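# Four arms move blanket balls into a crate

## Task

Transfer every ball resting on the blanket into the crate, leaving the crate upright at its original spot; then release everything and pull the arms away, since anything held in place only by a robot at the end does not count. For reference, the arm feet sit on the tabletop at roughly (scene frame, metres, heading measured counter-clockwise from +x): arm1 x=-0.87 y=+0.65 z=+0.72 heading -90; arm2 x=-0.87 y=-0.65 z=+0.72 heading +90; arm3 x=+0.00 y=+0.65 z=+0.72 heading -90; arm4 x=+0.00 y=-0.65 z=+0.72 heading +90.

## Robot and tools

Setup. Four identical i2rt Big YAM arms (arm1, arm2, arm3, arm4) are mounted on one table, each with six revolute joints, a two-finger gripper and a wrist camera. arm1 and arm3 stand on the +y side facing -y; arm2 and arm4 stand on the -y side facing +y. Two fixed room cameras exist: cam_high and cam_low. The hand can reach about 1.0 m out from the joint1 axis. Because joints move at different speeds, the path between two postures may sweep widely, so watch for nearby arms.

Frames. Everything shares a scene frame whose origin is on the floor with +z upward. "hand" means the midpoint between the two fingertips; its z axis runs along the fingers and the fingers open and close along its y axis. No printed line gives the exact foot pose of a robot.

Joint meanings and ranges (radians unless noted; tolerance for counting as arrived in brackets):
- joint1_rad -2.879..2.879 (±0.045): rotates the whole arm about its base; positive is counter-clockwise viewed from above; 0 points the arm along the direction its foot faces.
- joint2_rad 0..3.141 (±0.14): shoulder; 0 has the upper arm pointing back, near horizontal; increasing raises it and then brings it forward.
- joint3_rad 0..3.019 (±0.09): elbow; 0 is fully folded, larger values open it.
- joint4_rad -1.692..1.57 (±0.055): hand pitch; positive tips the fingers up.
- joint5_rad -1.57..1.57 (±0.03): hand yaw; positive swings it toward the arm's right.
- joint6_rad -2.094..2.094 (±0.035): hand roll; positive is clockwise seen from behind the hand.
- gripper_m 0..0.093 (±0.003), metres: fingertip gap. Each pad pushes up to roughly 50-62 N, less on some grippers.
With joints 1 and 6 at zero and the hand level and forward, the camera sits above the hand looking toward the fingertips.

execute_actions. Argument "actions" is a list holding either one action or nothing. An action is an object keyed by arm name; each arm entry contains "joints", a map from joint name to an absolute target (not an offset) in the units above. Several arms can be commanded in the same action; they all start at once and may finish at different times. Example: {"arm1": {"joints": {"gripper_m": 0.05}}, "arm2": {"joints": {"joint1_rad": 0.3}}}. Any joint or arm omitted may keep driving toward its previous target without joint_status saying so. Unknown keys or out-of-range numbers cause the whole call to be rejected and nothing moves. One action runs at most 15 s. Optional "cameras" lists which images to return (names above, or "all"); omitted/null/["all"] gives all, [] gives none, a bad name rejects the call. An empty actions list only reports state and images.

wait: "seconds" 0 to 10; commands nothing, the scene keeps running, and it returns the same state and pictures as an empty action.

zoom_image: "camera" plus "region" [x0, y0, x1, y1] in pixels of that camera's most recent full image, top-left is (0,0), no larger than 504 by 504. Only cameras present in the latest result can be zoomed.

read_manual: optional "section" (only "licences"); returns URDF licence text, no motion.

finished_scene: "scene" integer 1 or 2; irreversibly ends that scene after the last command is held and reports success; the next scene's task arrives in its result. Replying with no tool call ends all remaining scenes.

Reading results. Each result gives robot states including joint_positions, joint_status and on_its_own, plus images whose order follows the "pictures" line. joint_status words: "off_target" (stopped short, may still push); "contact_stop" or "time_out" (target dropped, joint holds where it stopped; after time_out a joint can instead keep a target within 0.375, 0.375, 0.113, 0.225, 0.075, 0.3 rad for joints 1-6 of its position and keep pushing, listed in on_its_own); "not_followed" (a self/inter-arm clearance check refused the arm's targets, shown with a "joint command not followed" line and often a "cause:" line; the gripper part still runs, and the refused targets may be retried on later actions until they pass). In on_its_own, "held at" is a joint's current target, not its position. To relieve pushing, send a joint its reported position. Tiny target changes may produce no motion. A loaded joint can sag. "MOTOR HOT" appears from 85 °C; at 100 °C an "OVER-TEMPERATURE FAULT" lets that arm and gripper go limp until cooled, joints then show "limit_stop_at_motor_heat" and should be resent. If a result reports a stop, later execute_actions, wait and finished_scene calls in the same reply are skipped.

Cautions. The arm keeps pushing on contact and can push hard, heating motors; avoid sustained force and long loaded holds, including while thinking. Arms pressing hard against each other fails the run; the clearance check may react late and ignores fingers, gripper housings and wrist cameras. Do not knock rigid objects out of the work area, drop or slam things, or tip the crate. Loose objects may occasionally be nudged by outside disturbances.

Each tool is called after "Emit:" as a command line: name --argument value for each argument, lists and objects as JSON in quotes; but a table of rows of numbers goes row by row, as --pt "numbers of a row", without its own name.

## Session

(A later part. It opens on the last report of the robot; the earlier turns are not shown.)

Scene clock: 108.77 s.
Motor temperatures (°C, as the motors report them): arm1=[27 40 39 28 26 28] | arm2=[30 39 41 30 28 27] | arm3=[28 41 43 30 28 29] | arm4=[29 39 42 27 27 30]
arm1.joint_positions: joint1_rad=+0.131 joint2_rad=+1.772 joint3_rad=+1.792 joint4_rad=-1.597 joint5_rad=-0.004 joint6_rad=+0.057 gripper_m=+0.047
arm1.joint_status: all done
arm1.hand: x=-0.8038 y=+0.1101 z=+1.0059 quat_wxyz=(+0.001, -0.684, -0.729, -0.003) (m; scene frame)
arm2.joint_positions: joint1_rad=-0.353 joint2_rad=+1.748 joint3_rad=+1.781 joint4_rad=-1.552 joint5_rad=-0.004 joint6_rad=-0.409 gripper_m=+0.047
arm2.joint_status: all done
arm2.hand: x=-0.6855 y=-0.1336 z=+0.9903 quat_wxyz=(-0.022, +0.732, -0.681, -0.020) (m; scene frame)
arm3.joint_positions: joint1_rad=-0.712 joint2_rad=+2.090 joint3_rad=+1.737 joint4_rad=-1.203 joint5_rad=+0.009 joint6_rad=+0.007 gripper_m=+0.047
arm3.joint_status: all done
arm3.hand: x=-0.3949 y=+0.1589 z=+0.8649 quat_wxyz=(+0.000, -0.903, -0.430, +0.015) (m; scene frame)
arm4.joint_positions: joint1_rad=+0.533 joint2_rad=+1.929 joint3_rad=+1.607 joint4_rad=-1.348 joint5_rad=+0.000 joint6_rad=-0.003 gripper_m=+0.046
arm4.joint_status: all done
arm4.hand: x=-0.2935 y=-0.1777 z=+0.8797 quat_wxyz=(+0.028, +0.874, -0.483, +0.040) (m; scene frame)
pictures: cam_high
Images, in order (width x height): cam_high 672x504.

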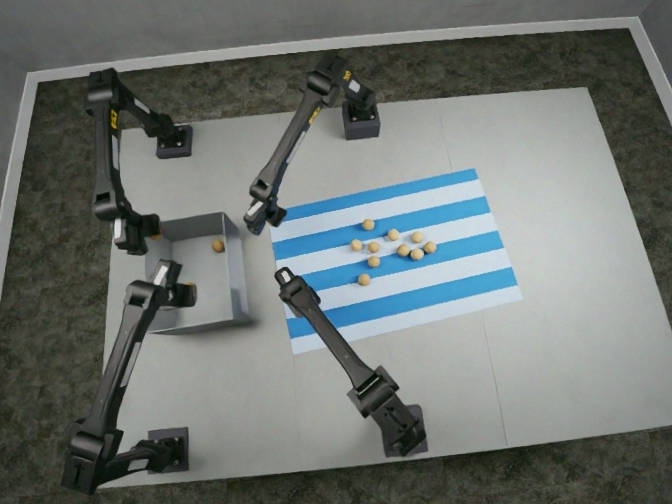

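Emit:
execute_actions --actions '[{"arm1":{"joints":{"joint1_rad":0.138,"joint2_rad":1.968,"joint3_rad":1.395,"joint4_rad":-1.019}},"arm2":{"joints":{"joint2_rad":2.186,"joint3_rad":1.778,"joint4_rad":-1.161}},"arm3":{"joints":{"joint2_rad":2.097,"joint3_rad":1.375,"joint4_rad":-0.72}},"arm4":{"joints":{"joint1_rad":0.655,"joint3_rad":1.250,"joint4_rad":-0.862}}}]' --cameras '["arm1_cam_wrist","arm2_cam_wrist","cam_high"]'

Scene clock: 111.00 s.
Motor temperatures (°C, as the motors report them): arm1=[27 39 39 28 26 28] | arm2=[30 39 41 30 28 27] | arm3=[28 41 43 30 28 29] | arm4=[29 39 41 27 27 30]
arm1.joint_positions: joint1_rad=+0.131 joint2_rad=+1.954 joint3_rad=+1.397 joint4_rad=-1.034 joint5_rad=-0.005 joint6_rad=+0.058 gripper_m=+0.047
arm1.joint_status: all done
arm1.hand: x=-0.8035 y=+0.1084 z=+0.7648 quat_wxyz=(+0.006, -0.684, -0.729, -0.008) (m; scene frame)
arm2.joint_positions: joint1_rad=-0.350 joint2_rad=+2.186 joint3_rad=+1.779 joint4_rad=-1.173 joint5_rad=-0.009 joint6_rad=-0.410 gripper_m=+0.047
arm2.joint_status: all done
arm2.hand: x=-0.6602 y=-0.0408 z=+0.7364 quat_wxyz=(+0.006, +0.734, -0.679, -0.010) (m; scene frame)
arm3.joint_positions: joint1_rad=-0.712 joint2_rad=+2.090 joint3_rad=+1.367 joint4_rad=-0.730 joint5_rad=+0.009 joint6_rad=+0.007 gripper_m=+0.047
arm3.joint_status: all done
arm3.hand: x=-0.3670 y=+0.1947 z=+0.7453 quat_wxyz=(-0.022, -0.901, -0.429, +0.061) (m; scene frame)
arm4.joint_positions: joint1_rad=+0.664 joint2_rad=+1.929 joint3_rad=+1.255 joint4_rad=-0.879 joint5_rad=+0.001 joint6_rad=-0.003 gripper_m=+0.046
arm4.joint_status: all done
arm4.hand: x=-0.3310 y=-0.2477 z=+0.7618 quat_wxyz=(+0.000, +0.905, -0.425, -0.011) (m; scene frame)
pictures: arm1_cam_wrist, arm2_cam_wrist, cam_high
Images, in order (width x height): arm1_cam_wrist 616x616, arm2_cam_wrist 616x616, cam_high 672x504.

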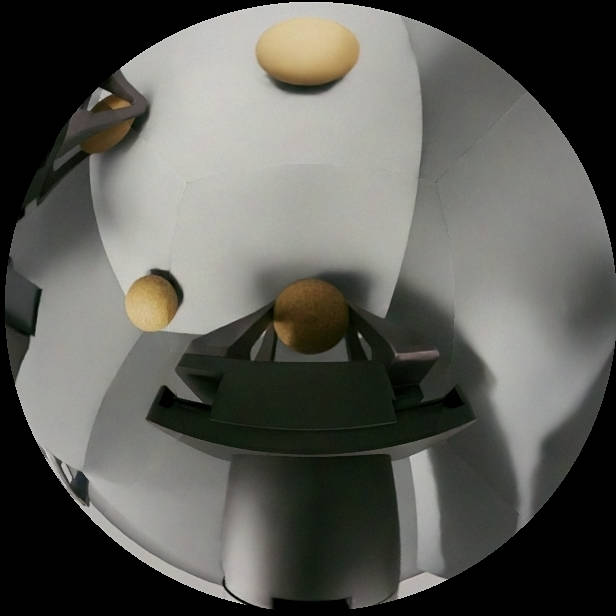

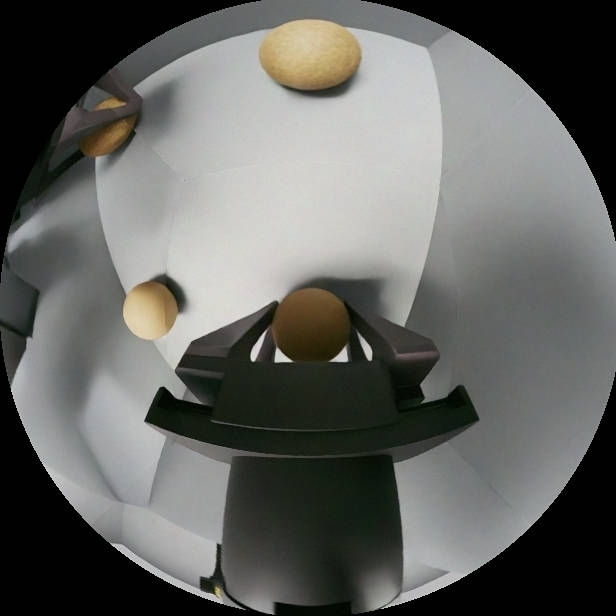

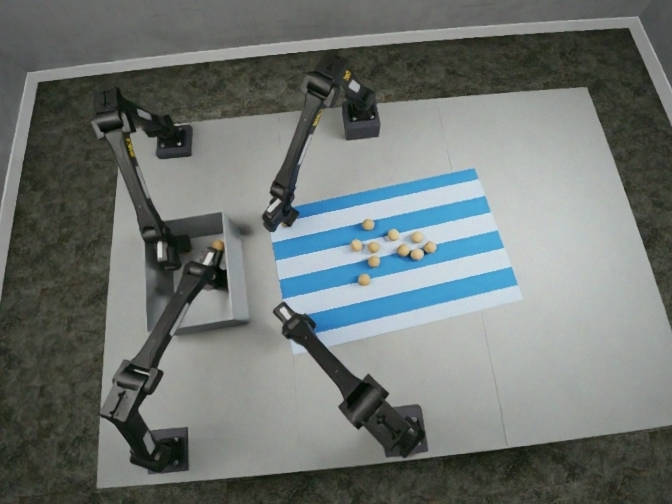

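Emit:
execute_actions --actions '[{"arm1":{"joints":{"joint2_rad":1.81,"joint3_rad":1.865,"joint4_rad":-1.53,"gripper_m":0.058}},"arm2":{"joints":{"joint2_rad":1.735,"joint3_rad":1.79,"joint4_rad":-1.54,"gripper_m":0.058}},"arm3":{"joints":{"joint2_rad":1.94,"joint3_rad":1.478,"joint4_rad":-1.05,"joint6_rad":0.35,"gripper_m":0.075}},"arm4":{"joints":{"joint1_rad":0.38,"joint2_rad":1.83,"joint3_rad":1.66,"joint4_rad":-1.34,"joint6_rad":-0.4,"gripper_m":0.093}}}]' --cameras '["cam_high"]'

Scene clock: 120.37 s.
Motor temperatures (°C, as the motors report them): arm1=[27 39 38 28 26 28] | arm2=[30 39 40 30 28 27] | arm3=[28 41 43 30 28 29] | arm4=[29 38 40 26 27 30]
arm1.joint_positions: joint1_rad=+0.131 joint2_rad=+1.786 joint3_rad=+1.840 joint4_rad=-1.516 joint5_rad=-0.005 joint6_rad=+0.058 gripper_m=+0.058
arm1.joint_status: all done
arm1.hand: x=-0.7997 y=+0.0774 z=+1.0188 quat_wxyz=(-0.044, -0.683, -0.728, +0.034) (m; scene frame)
arm2.joint_positions: joint1_rad=-0.350 joint2_rad=+1.756 joint3_rad=+1.776 joint4_rad=-1.532 joint5_rad=-0.009 joint6_rad=-0.410 gripper_m=+0.058
arm2.joint_status: all done
arm2.hand: x=-0.6866 y=-0.1281 z=+0.9845 quat_wxyz=(-0.025, +0.733, -0.679, -0.024) (m; scene frame)
arm3.joint_positions: joint1_rad=-0.712 joint2_rad=+1.917 joint3_rad=+1.460 joint4_rad=-1.042 joint5_rad=+0.009 joint6_rad=+0.339 gripper_m=+0.075
arm3.joint_status: all done
arm3.hand: x=-0.3597 y=+0.2029 z=+0.8668 quat_wxyz=(-0.019, -0.961, -0.275, +0.038) (m; scene frame)
arm4.joint_positions: joint1_rad=+0.376 joint2_rad=+1.817 joint3_rad=+1.626 joint4_rad=-1.324 joint5_rad=+0.003 joint6_rad=-0.390 gripper_m=+0.093
arm4.joint_status: all done
arm4.hand: x=-0.2202 y=-0.1255 z=+0.9461 quat_wxyz=(-0.017, +0.925, -0.380, -0.022) (m; scene frame)
pictures: cam_high
Images, in order (width x height): cam_high 672x504.

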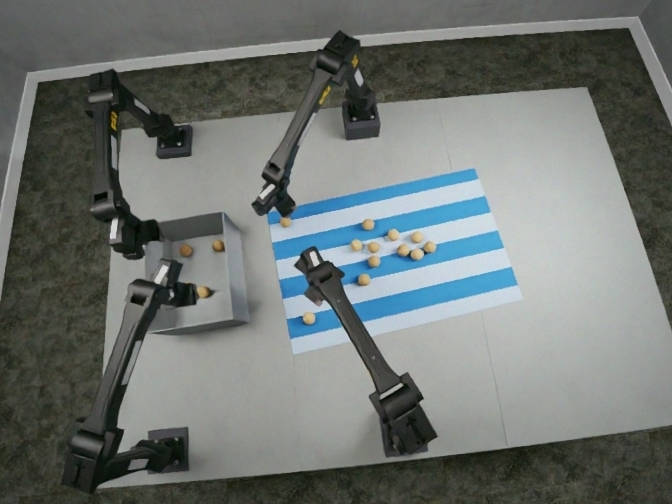

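Emit:
zoom_image --camera "cam_high" --region '[130, 200, 270, 350]'

Emit:
zoom_image --camera "cam_high" --region '[250, 200, 390, 340]'

Region (130, 200, 270, 350) of cam_high's 672x504 image, scaled by 3.360, with more detail than that image has; it fills the left 470 columns of this view, and the rest is white.

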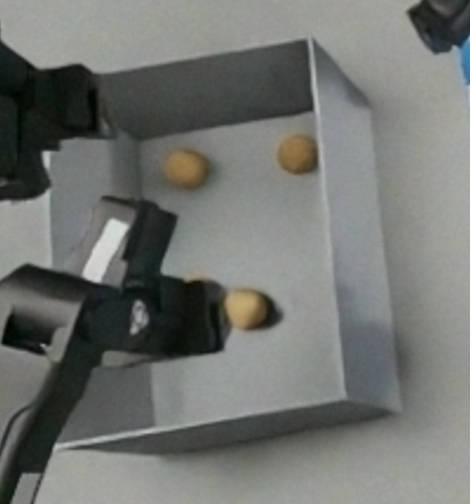

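Region (250, 200, 390, 340) of cam_high's 672x504 image, scaled by 3.600, with more detail than that image has.

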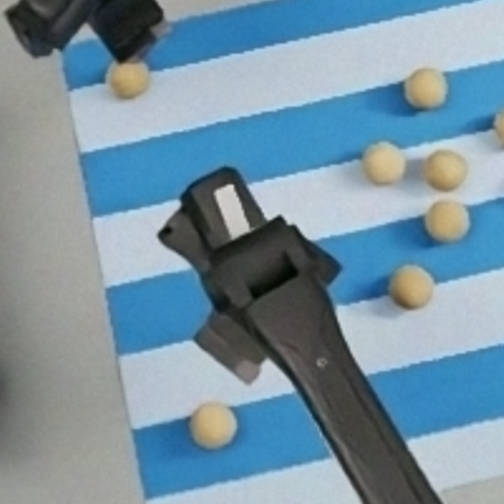

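Emit:
execute_actions --actions '[{"arm1":{"joints":{"joint1_rad":0.695,"joint3_rad":1.845,"joint6_rad":0.0,"gripper_m":0.075}},"arm2":{"joints":{"joint1_rad":-0.912,"joint4_rad":-1.25,"joint6_rad":0.0,"gripper_m":0.082}},"arm3":{"joints":{"joint1_rad":-0.172,"joint3_rad":1.465,"joint6_rad":0.61,"gripper_m":0.072}},"arm4":{"joints":{"joint1_rad":-0.198,"joint3_rad":1.86,"joint4_rad":-1.42,"joint6_rad":-0.55,"gripper_m":0.070}}}]' --cameras '["arm3_cam_wrist","cam_high"]'

Scene clock: 125.47 s.
Motor temperatures (°C, as the motors report them): arm1=[27 39 39 28 26 28] | arm2=[30 39 41 30 28 27] | arm3=[28 41 43 30 28 29] | arm4=[29 38 41 26 27 30]
arm1.joint_positions: joint1_rad=+0.692 joint2_rad=+1.788 joint3_rad=+1.840 joint4_rad=-1.516 joint5_rad=-0.008 joint6_rad=+0.009 gripper_m=+0.075
arm1.joint_status: all done
arm1.hand: x=-0.5049 y=+0.2029 z=+1.0174 quat_wxyz=(-0.050, -0.433, -0.900, +0.020) (m; scene frame)
arm2.joint_positions: joint1_rad=-0.908 joint2_rad=+1.756 joint3_rad=+1.776 joint4_rad=-1.264 joint5_rad=-0.003 joint6_rad=-0.011 gripper_m=+0.082
arm2.joint_status: all done
arm2.hand: x=-0.3851 y=-0.2636 z=+0.9921 quat_wxyz=(-0.149, +0.333, -0.929, -0.062) (m; scene frame)
arm3.joint_positions: joint1_rad=-0.176 joint2_rad=+1.917 joint3_rad=+1.460 joint4_rad=-1.042 joint5_rad=+0.006 joint6_rad=+0.599 gripper_m=+0.072
arm3.joint_status: all done
arm3.hand: x=-0.0805 y=+0.0816 z=+0.8644 quat_wxyz=(-0.030, -0.914, -0.404, +0.028) (m; scene frame)
arm4.joint_positions: joint1_rad=-0.200 joint2_rad=+1.818 joint3_rad=+1.826 joint4_rad=-1.403 joint5_rad=+0.004 joint6_rad=-0.541 gripper_m=+0.070
arm4.joint_status: all done
arm4.hand: x=+0.1081 y=-0.0528 z=+1.0217 quat_wxyz=(-0.076, +0.821, -0.565, -0.037) (m; scene frame)
pictures: arm3_cam_wrist, cam_high
Images, in order (width x height): arm3_cam_wrist 616x616, cam_high 672x504.

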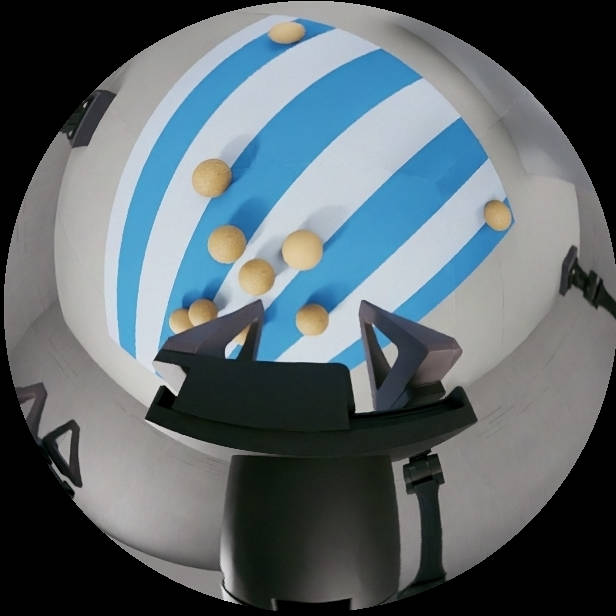

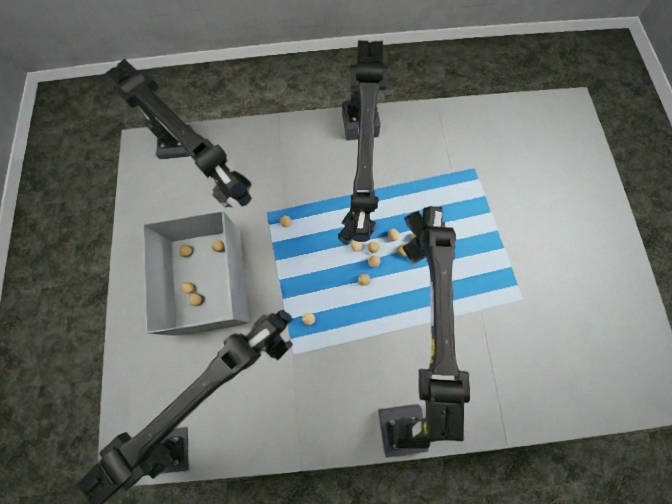

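Emit:
zoom_image --camera "arm3_cam_wrist" --region '[230, 200, 356, 326]'

Emit:
zoom_image --camera "cam_high" --region '[250, 200, 390, 340]'

Emit:
zoom_image --camera "cam_high" --region '[130, 200, 270, 350]'

Region (230, 200, 356, 326) of arm3_cam_wrist's 616x616 image, scaled by 4.000, with more detail than that image has.

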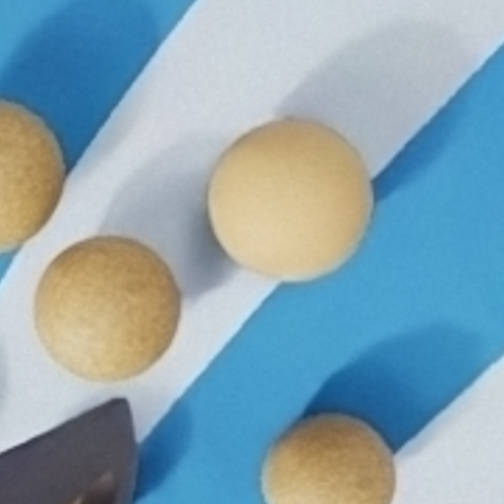

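Region (250, 200, 390, 340) of cam_high's 672x504 image, scaled by 3.600, with more detail than that image has.

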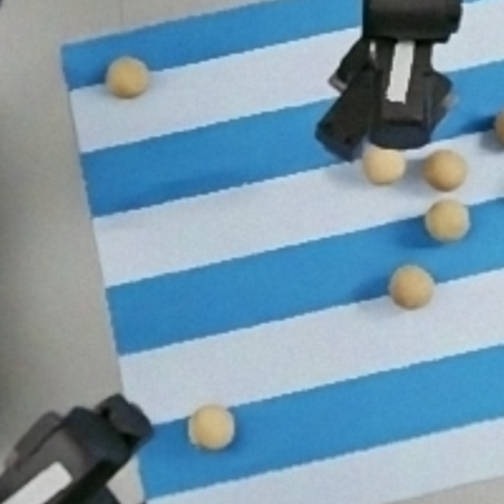

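Region (130, 200, 270, 350) of cam_high's 672x504 image, scaled by 3.360, with more detail than that image has; it fills the left 470 columns of this view, and the rest is white.

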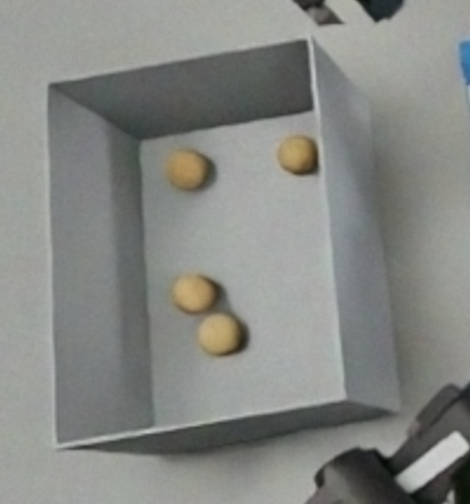

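Emit:
execute_actions --actions '[{"arm1":{"joints":{"joint1_rad":0.833,"joint2_rad":2.238,"joint3_rad":1.84,"joint4_rad":-1.11,"gripper_m":0.08}},"arm2":{"joints":{"joint1_rad":-0.919,"joint2_rad":2.192,"joint3_rad":1.778,"joint4_rad":-0.917}},"arm3":{"joints":{"joint1_rad":-0.164,"joint2_rad":2.144,"joint4_rad":-0.848}},"arm4":{"joints":{"joint2_rad":2.252,"joint3_rad":1.83,"joint4_rad":-1.030,"joint6_rad":-0.81}}}]' --cameras '["arm1_cam_wrist","arm2_cam_wrist","arm3_cam_wrist","arm4_cam_wrist"]'

Scene clock: 129.20 s.
Motor temperatures (°C, as the motors report them): arm1=[27 39 39 28 26 28] | arm2=[30 39 41 30 28 27] | arm3=[28 41 43 30 28 29] | arm4=[29 38 41 26 27 30]
arm1.joint_positions: joint1_rad=+0.834 joint2_rad=+2.219 joint3_rad=+1.839 joint4_rad=-1.124 joint5_rad=-0.004 joint6_rad=+0.008 gripper_m=+0.080
arm1.joint_status: all done
arm1.hand: x=-0.3737 y=+0.1911 z=+0.7609 quat_wxyz=(-0.033, -0.368, -0.929, +0.011) (m; scene frame)
arm2.joint_positions: joint1_rad=-0.912 joint2_rad=+2.188 joint3_rad=+1.783 joint4_rad=-0.924 joint5_rad=+0.000 joint6_rad=-0.010 gripper_m=+0.082
arm2.joint_status: all done
arm2.hand: x=-0.3180 y=-0.2089 z=+0.7383 quat_wxyz=(-0.111, +0.333, -0.935, -0.046) (m; scene frame)
arm3.joint_positions: joint1_rad=-0.170 joint2_rad=+2.138 joint3_rad=+1.459 joint4_rad=-0.855 joint5_rad=+0.006 joint6_rad=+0.602 gripper_m=+0.072
arm3.joint_status: all done
arm3.hand: x=-0.0802 y=+0.0659 z=+0.7426 quat_wxyz=(-0.015, -0.914, -0.406, +0.019) (m; scene frame)
arm4.joint_positions: joint1_rad=-0.200 joint2_rad=+2.243 joint3_rad=+1.828 joint4_rad=-1.046 joint5_rad=+0.001 joint6_rad=-0.800 gripper_m=+0.070
arm4.joint_status: all done
arm4.hand: x=+0.1193 y=+0.0267 z=+0.7649 quat_wxyz=(-0.048, +0.889, -0.454, -0.019) (m; scene frame)
pictures: arm1_cam_wrist, arm2_cam_wrist, arm3_cam_wrist, arm4_cam_wrist
Images, in order (width x height): arm1_cam_wrist 616x616, arm2_cam_wrist 616x616, arm3_cam_wrist 616x616, arm4_cam_wrist 616x616.

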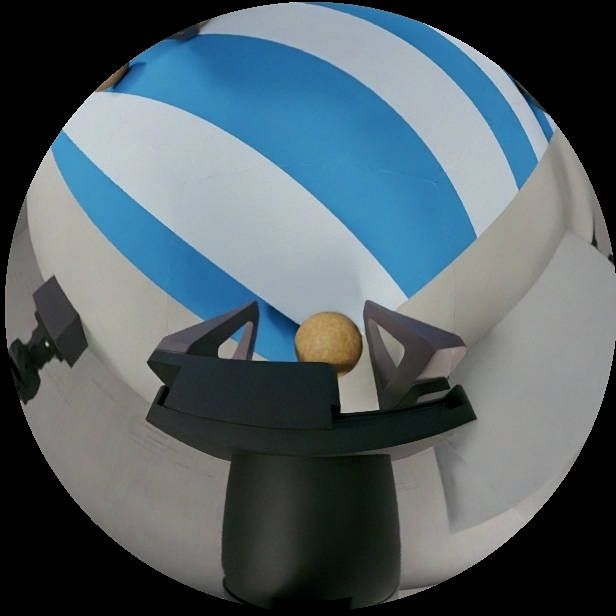

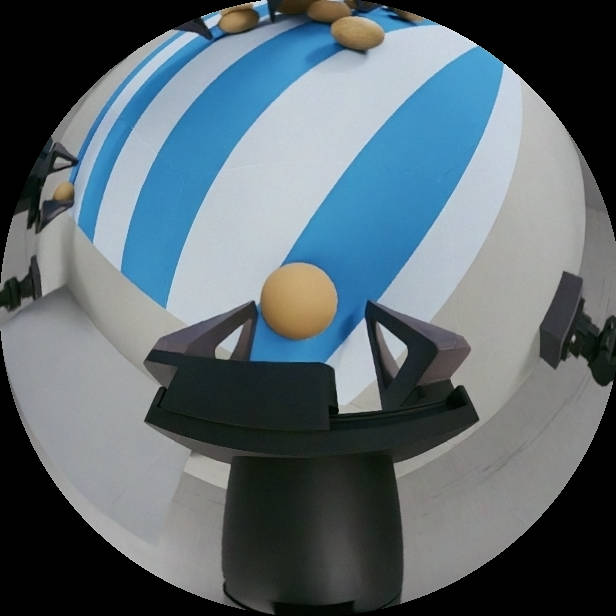

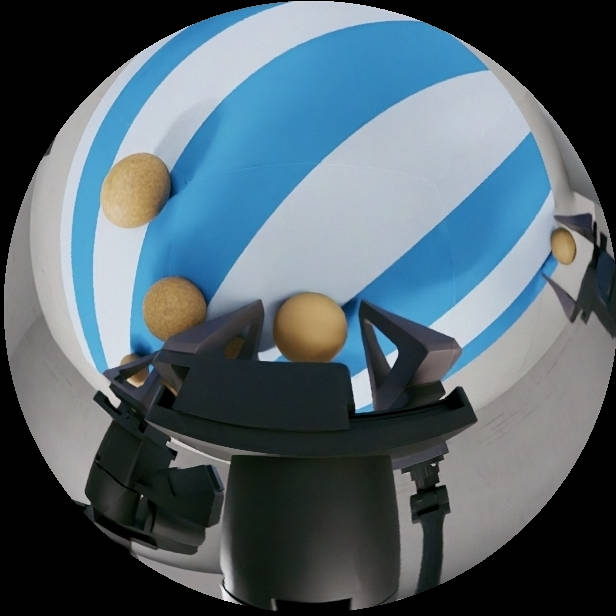

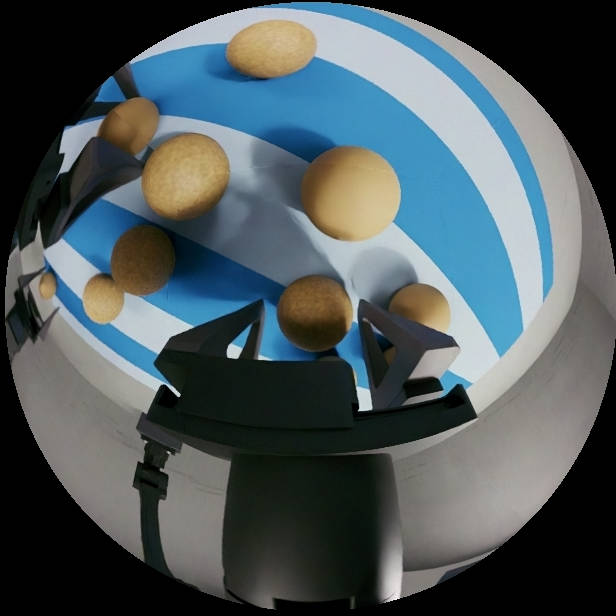

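Emit:
execute_actions --actions '[]'

Scene clock: 131.37 s.
Motor temperatures (°C, as the motors report them): arm1=[27 39 39 28 26 28] | arm2=[30 39 41 30 28 27] | arm3=[28 41 43 30 28 29] | arm4=[29 38 41 26 27 30]
arm1.joint_positions: joint1_rad=+0.834 joint2_rad=+2.219 joint3_rad=+1.839 joint4_rad=-1.124 joint5_rad=-0.004 joint6_rad=+0.008 gripper_m=+0.080
arm1.joint_status: all done
arm1.hand: x=-0.3737 y=+0.1911 z=+0.7609 quat_wxyz=(-0.033, -0.368, -0.929, +0.011) (m; scene frame)
arm2.joint_positions: joint1_rad=-0.912 joint2_rad=+2.188 joint3_rad=+1.783 joint4_rad=-0.924 joint5_rad=+0.000 joint6_rad=-0.010 gripper_m=+0.082
arm2.joint_status: all done
arm2.hand: x=-0.3180 y=-0.2089 z=+0.7383 quat_wxyz=(-0.111, +0.333, -0.935, -0.046) (m; scene frame)
arm3.joint_positions: joint1_rad=-0.170 joint2_rad=+2.138 joint3_rad=+1.459 joint4_rad=-0.855 joint5_rad=+0.006 joint6_rad=+0.602 gripper_m=+0.072
arm3.joint_status: all done
arm3.hand: x=-0.0802 y=+0.0659 z=+0.7426 quat_wxyz=(-0.015, -0.914, -0.406, +0.019) (m; scene frame)
arm4.joint_positions: joint1_rad=-0.200 joint2_rad=+2.243 joint3_rad=+1.828 joint4_rad=-1.046 joint5_rad=+0.001 joint6_rad=-0.800 gripper_m=+0.070
arm4.joint_status: all done
arm4.hand: x=+0.1193 y=+0.0267 z=+0.7649 quat_wxyz=(-0.048, +0.889, -0.454, -0.019) (m; scene frame)
pictures: arm1_cam_wrist, arm2_cam_wrist, arm3_cam_wrist, arm4_cam_wrist, cam_high, cam_low
Images, in order (width x height): arm1_cam_wrist 616x616, arm2_cam_wrist 616x616, arm3_cam_wrist 616x616, arm4_cam_wrist 616x616, cam_high 672x504, cam_low 672x504.

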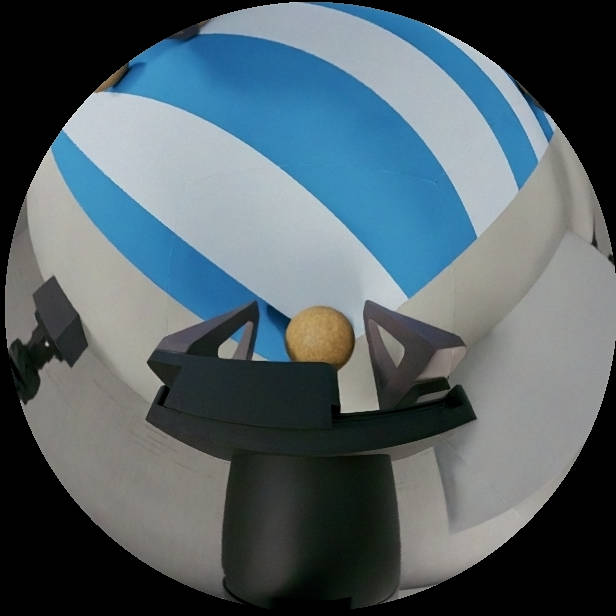

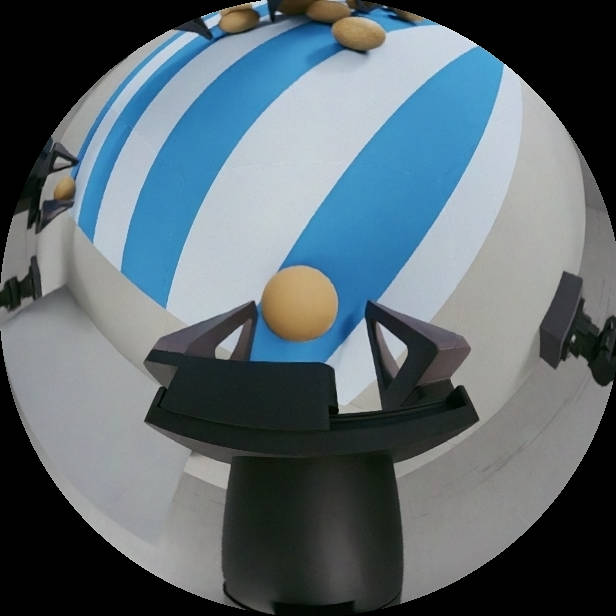

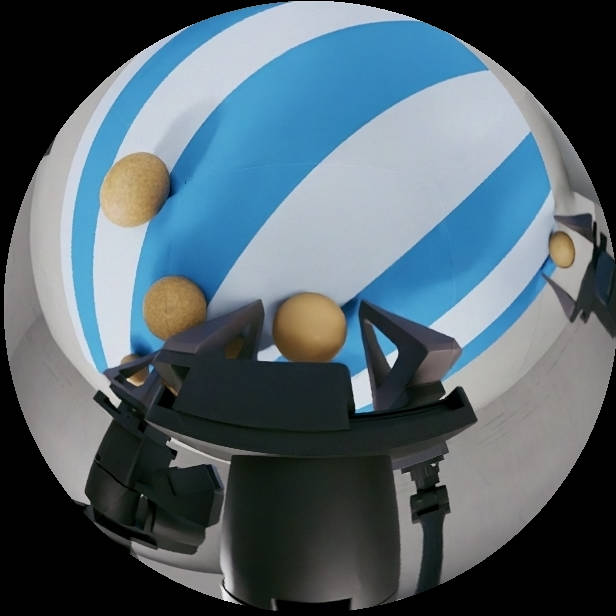

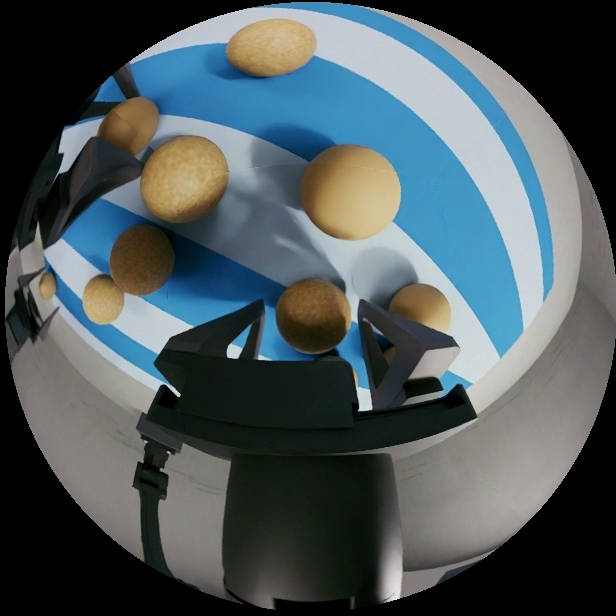

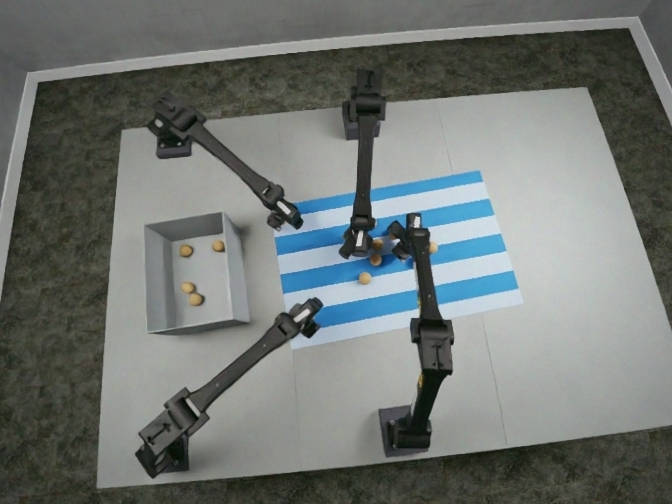

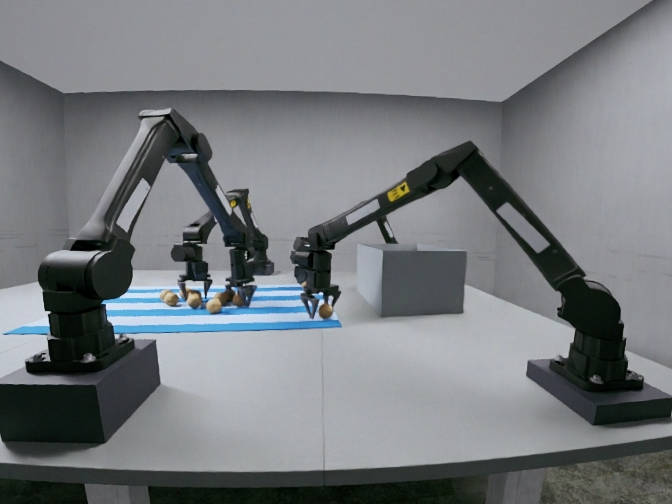

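Emit:
zoom_image --camera "arm1_cam_wrist" --region '[230, 270, 390, 390]'

Emit:
zoom_image --camera "arm2_cam_wrist" --region '[230, 250, 390, 370]'

Region (230, 270, 390, 390) of arm1_cam_wrist's 616x616 image, scaled by 3.150, with more detail than that image has; it fills the top 378 rows of this view, and the rest is white.

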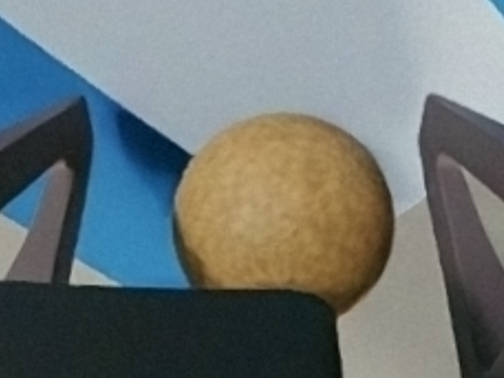

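Region (230, 250, 390, 370) of arm2_cam_wrist's 616x616 image, scaled by 3.150, with more detail than that image has; it fills the top 378 rows of this view, and the rest is white.

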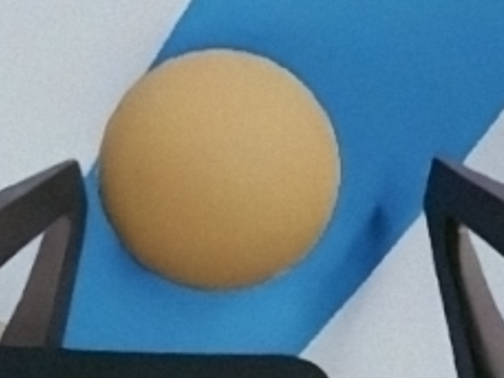

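Emit:
execute_actions --actions '[{"arm1":{"joints":{"joint1_rad":0.82,"joint4_rad":-1.212,"gripper_m":0.068}},"arm2":{"joints":{"joint1_rad":-0.895,"joint3_rad":1.77,"joint4_rad":-0.87,"gripper_m":0.068}},"arm3":{"joints":{"joint1_rad":-0.156,"joint4_rad":-0.897,"gripper_m":0.062}},"arm4":{"joints":{"gripper_m":0.043}}}]' --cameras '["arm1_cam_wrist","arm2_cam_wrist","arm3_cam_wrist"]'

Scene clock: 135.33 s.
Motor temperatures (°C, as the motors report them): arm1=[27 39 38 28 26 28] | arm2=[30 40 40 30 28 27] | arm3=[28 41 43 30 29 29] | arm4=[29 39 41 26 27 30]
arm1.joint_positions: joint1_rad=+0.827 joint2_rad=+2.219 joint3_rad=+1.839 joint4_rad=-1.199 joint5_rad=-0.004 joint6_rad=+0.008 gripper_m=+0.068
arm1.joint_status: all done
arm1.hand: x=-0.3903 y=+0.2003 z=+0.7603 quat_wxyz=(+0.002, -0.372, -0.928, -0.003) (m; scene frame)
arm2.joint_positions: joint1_rad=-0.901 joint2_rad=+2.188 joint3_rad=+1.776 joint4_rad=-0.886 joint5_rad=+0.000 joint6_rad=-0.010 gripper_m=+0.068
arm2.joint_status: all done
arm2.hand: x=-0.3186 y=-0.1986 z=+0.7376 quat_wxyz=(-0.125, +0.337, -0.932, -0.052) (m; scene frame)
arm3.joint_positions: joint1_rad=-0.162 joint2_rad=+2.138 joint3_rad=+1.459 joint4_rad=-0.889 joint5_rad=+0.006 joint6_rad=+0.602 gripper_m=+0.062
arm3.joint_status: all done
arm3.hand: x=-0.0742 y=+0.0736 z=+0.7423 quat_wxyz=(-0.001, -0.912, -0.410, +0.010) (m; scene frame)
arm4.joint_positions: joint1_rad=-0.200 joint2_rad=+2.243 joint3_rad=+1.828 joint4_rad=-1.046 joint5_rad=+0.001 joint6_rad=-0.801 gripper_m=+0.047
arm4.joint_status: gripper_m off_target (ended at +0.047, target +0.043)
arm4.hand: x=+0.1193 y=+0.0267 z=+0.7649 quat_wxyz=(-0.048, +0.889, -0.454, -0.019) (m; scene frame)
pictures: arm1_cam_wrist, arm2_cam_wrist, arm3_cam_wrist
Images, in order (width x height): arm1_cam_wrist 616x616, arm2_cam_wrist 616x616, arm3_cam_wrist 616x616.

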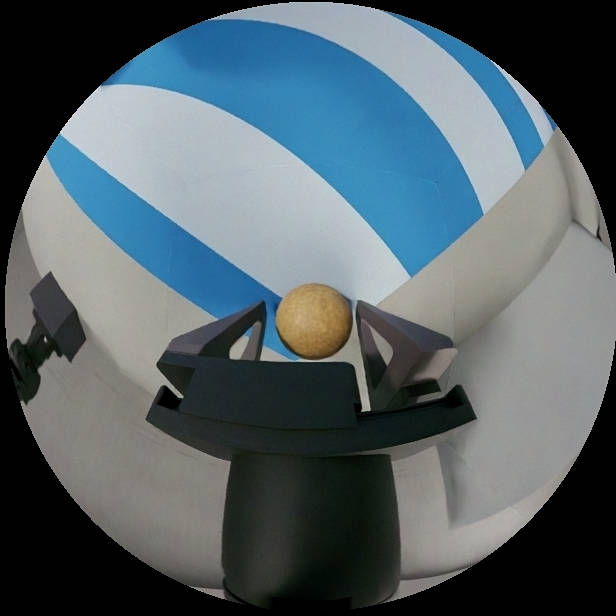

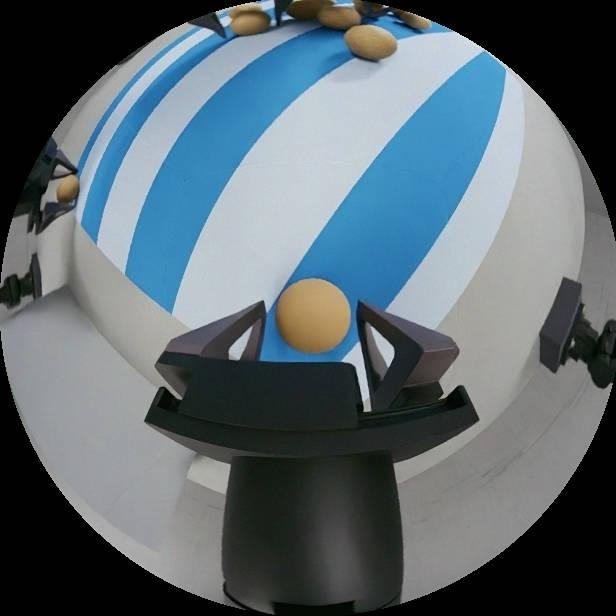

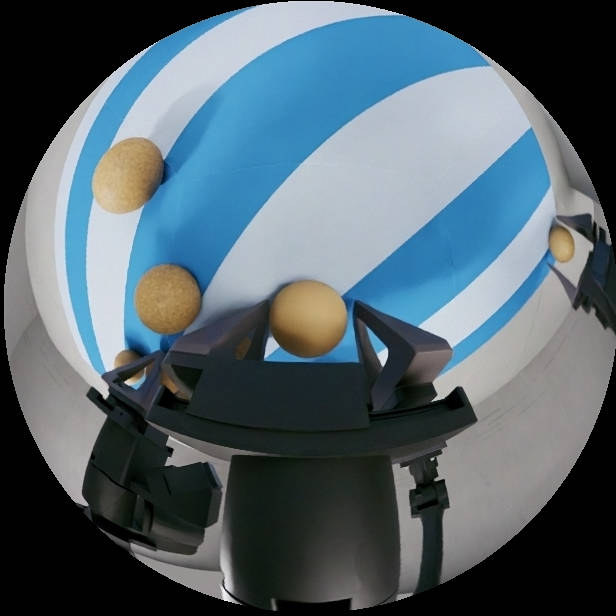

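Emit:
execute_actions --actions '[{"arm1":{"joints":{"gripper_m":0.043}},"arm2":{"joints":{"gripper_m":0.043}},"arm3":{"joints":{"gripper_m":0.043}}}]' --cameras '["cam_high"]'

Scene clock: 136.10 s.
Motor temperatures (°C, as the motors report them): arm1=[27 39 38 28 26 28] | arm2=[30 40 40 30 28 27] | arm3=[28 41 42 30 29 29] | arm4=[29 39 41 26 27 30]
arm1.joint_positions: joint1_rad=+0.827 joint2_rad=+2.219 joint3_rad=+1.839 joint4_rad=-1.199 joint5_rad=-0.004 joint6_rad=+0.008 gripper_m=+0.047
arm1.joint_status: gripper_m off_target (ended at +0.047, target +0.043)
arm1.hand: x=-0.3903 y=+0.2003 z=+0.7603 quat_wxyz=(+0.002, -0.372, -0.928, -0.003) (m; scene frame)
arm2.joint_positions: joint1_rad=-0.901 joint2_rad=+2.188 joint3_rad=+1.776 joint4_rad=-0.886 joint5_rad=+0.000 joint6_rad=-0.010 gripper_m=+0.048
arm2.joint_status: gripper_m off_target (ended at +0.048, target +0.043)
arm2.hand: x=-0.3186 y=-0.1986 z=+0.7376 quat_wxyz=(-0.125, +0.337, -0.932, -0.052) (m; scene frame)
arm3.joint_positions: joint1_rad=-0.162 joint2_rad=+2.138 joint3_rad=+1.459 joint4_rad=-0.889 joint5_rad=+0.006 joint6_rad=+0.602 gripper_m=+0.047
arm3.joint_status: gripper_m off_target (ended at +0.047, target +0.043)
arm3.hand: x=-0.0743 y=+0.0736 z=+0.7423 quat_wxyz=(-0.001, -0.912, -0.410, +0.010) (m; scene frame)
arm4.joint_positions: joint1_rad=-0.200 joint2_rad=+2.243 joint3_rad=+1.828 joint4_rad=-1.046 joint5_rad=+0.001 joint6_rad=-0.801 gripper_m=+0.047
arm4.joint_status: not commanded
arm4.hand: x=+0.1193 y=+0.0267 z=+0.7649 quat_wxyz=(-0.048, +0.889, -0.454, -0.019) (m; scene frame)
pictures: cam_high
Images, in order (width x height): cam_high 672x504.

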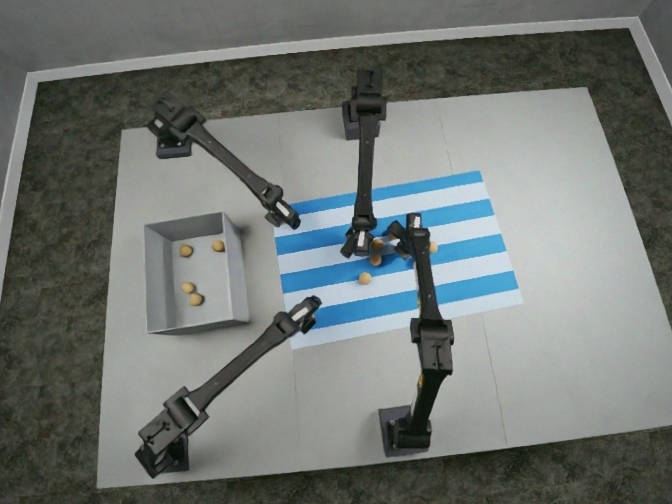

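Emit:
zoom_image --camera "cam_high" --region '[130, 200, 270, 350]'

Region (130, 200, 270, 350) of cam_high's 672x504 image, scaled by 3.360, with more detail than that image has; it fills the left 470 columns of this view, and the rest is white.

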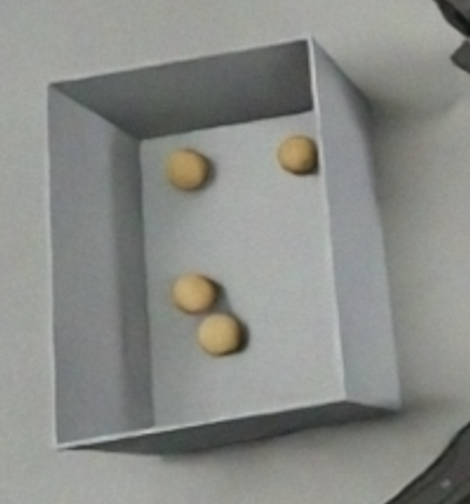

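Emit:
execute_actions --actions '[{"arm1":{"joints":{"joint1_rad":0.708,"joint2_rad":1.783,"joint4_rad":-1.61}},"arm2":{"joints":{"joint1_rad":-0.762,"joint2_rad":1.70,"joint4_rad":-1.56}},"arm3":{"joints":{"joint1_rad":-0.43,"joint2_rad":1.965}},"arm4":{"joints":{"joint2_rad":1.941}}}]' --cameras '["cam_high","cam_low"]'

Scene clock: 152.53 s.
Motor temperatures (°C, as the motors report them): arm1=[27 40 38 28 26 28] | arm2=[30 40 40 30 28 27] | arm3=[28 42 42 30 29 29] | arm4=[29 40 40 26 27 30]
arm1.joint_positions: joint1_rad=+0.708 joint2_rad=+1.773 joint3_rad=+1.830 joint4_rad=-1.599 joint5_rad=-0.005 joint6_rad=+0.008 gripper_m=+0.047
arm1.joint_status: all done
arm1.hand: x=-0.5142 y=+0.2271 z=+1.0199 quat_wxyz=(-0.014, -0.426, -0.904, +0.004) (m; scene frame)
arm2.joint_positions: joint1_rad=-0.765 joint2_rad=+1.723 joint3_rad=+1.754 joint4_rad=-1.550 joint5_rad=-0.003 joint6_rad=-0.009 gripper_m=+0.048
arm2.joint_status: all done
arm2.hand: x=-0.4989 y=-0.2562 z=+0.9896 quat_wxyz=(-0.020, +0.404, -0.914, -0.019) (m; scene frame)
arm3.joint_positions: joint1_rad=-0.424 joint2_rad=+1.942 joint3_rad=+1.453 joint4_rad=-0.892 joint5_rad=+0.009 joint6_rad=+0.602 gripper_m=+0.047
arm3.joint_status: all done
arm3.hand: x=-0.2298 y=+0.0898 z=+0.8536 quat_wxyz=(-0.072, -0.953, -0.286, +0.069) (m; scene frame)
arm4.joint_positions: joint1_rad=-0.200 joint2_rad=+1.918 joint3_rad=+1.823 joint4_rad=-1.046 joint5_rad=+0.001 joint6_rad=-0.801 gripper_m=+0.047
arm4.joint_status: all done
arm4.hand: x=+0.1230 y=+0.0377 z=+0.9827 quat_wxyz=(-0.200, +0.870, -0.445, -0.065) (m; scene frame)
pictures: cam_high, cam_low
Images, in order (width x height): cam_high 672x504, cam_low 672x504.

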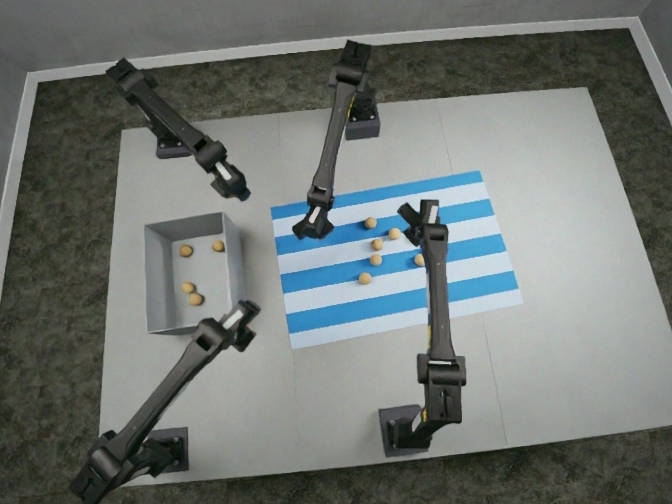

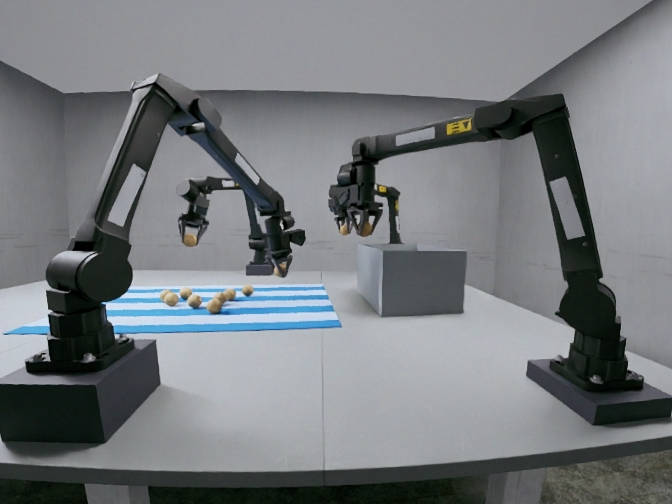

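Emit:
execute_actions --actions '[{"arm1":{"joints":{"joint1_rad":0.352,"joint4_rad":-1.44,"joint6_rad":0.1}},"arm2":{"joints":{"joint1_rad":-0.325,"joint4_rad":-1.5,"joint6_rad":-0.665}},"arm3":{"joints":{"joint1_rad":-0.703,"joint2_rad":2.03,"joint6_rad":-0.01}},"arm4":{"joints":{"joint1_rad":0.47,"joint3_rad":1.5,"joint4_rad":-0.94,"joint6_rad":0.01}}}]' --cameras '["cam_high"]'

Scene clock: 157.43 s.
Motor temperatures (°C, as the motors report them): arm1=[27 40 39 28 26 28] | arm2=[30 40 41 30 28 27] | arm3=[28 42 43 30 29 29] | arm4=[29 40 40 27 27 30]
arm1.joint_positions: joint1_rad=+0.357 joint2_rad=+1.773 joint3_rad=+1.830 joint4_rad=-1.455 joint5_rad=-0.004 joint6_rad=+0.090 gripper_m=+0.047
arm1.joint_status: all done
arm1.hand: x=-0.6696 y=+0.0974 z=+1.0235 quat_wxyz=(-0.074, -0.608, -0.789, +0.045) (m; scene frame)
arm2.joint_positions: joint1_rad=-0.328 joint2_rad=+1.723 joint3_rad=+1.754 joint4_rad=-1.510 joint5_rad=-0.004 joint6_rad=-0.654 gripper_m=+0.048
arm2.joint_status: all done
arm2.hand: x=-0.6985 y=-0.1283 z=+0.9940 quat_wxyz=(-0.044, +0.816, -0.576, -0.023) (m; scene frame)
arm3.joint_positions: joint1_rad=-0.697 joint2_rad=+2.026 joint3_rad=+1.453 joint4_rad=-0.892 joint5_rad=+0.009 joint6_rad=+0.001 gripper_m=+0.047
arm3.joint_status: all done
arm3.hand: x=-0.3670 y=+0.1801 z=+0.8064 quat_wxyz=(-0.020, -0.897, -0.439, +0.056) (m; scene frame)
arm4.joint_positions: joint1_rad=+0.472 joint2_rad=+1.936 joint3_rad=+1.508 joint4_rad=-0.953 joint5_rad=-0.001 joint6_rad=+0.000 gripper_m=+0.047
arm4.joint_status: all done
arm4.hand: x=-0.2928 y=-0.1098 z=+0.8438 quat_wxyz=(-0.044, +0.856, -0.509, -0.084) (m; scene frame)
pictures: cam_high
Images, in order (width x height): cam_high 672x504.

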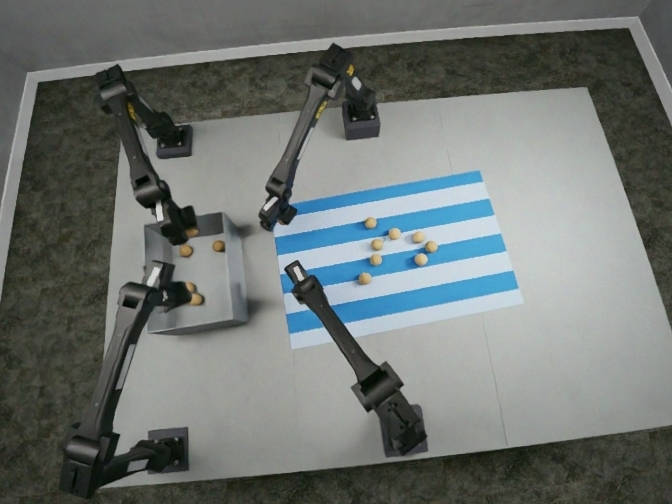

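Emit:
zoom_image --camera "cam_high" --region '[340, 200, 460, 300]'

Region (340, 200, 460, 300) of cam_high's 672x504 image, scaled by 4.200, with more detail than that image has.

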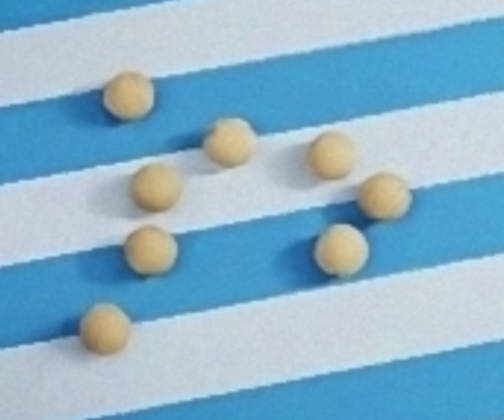

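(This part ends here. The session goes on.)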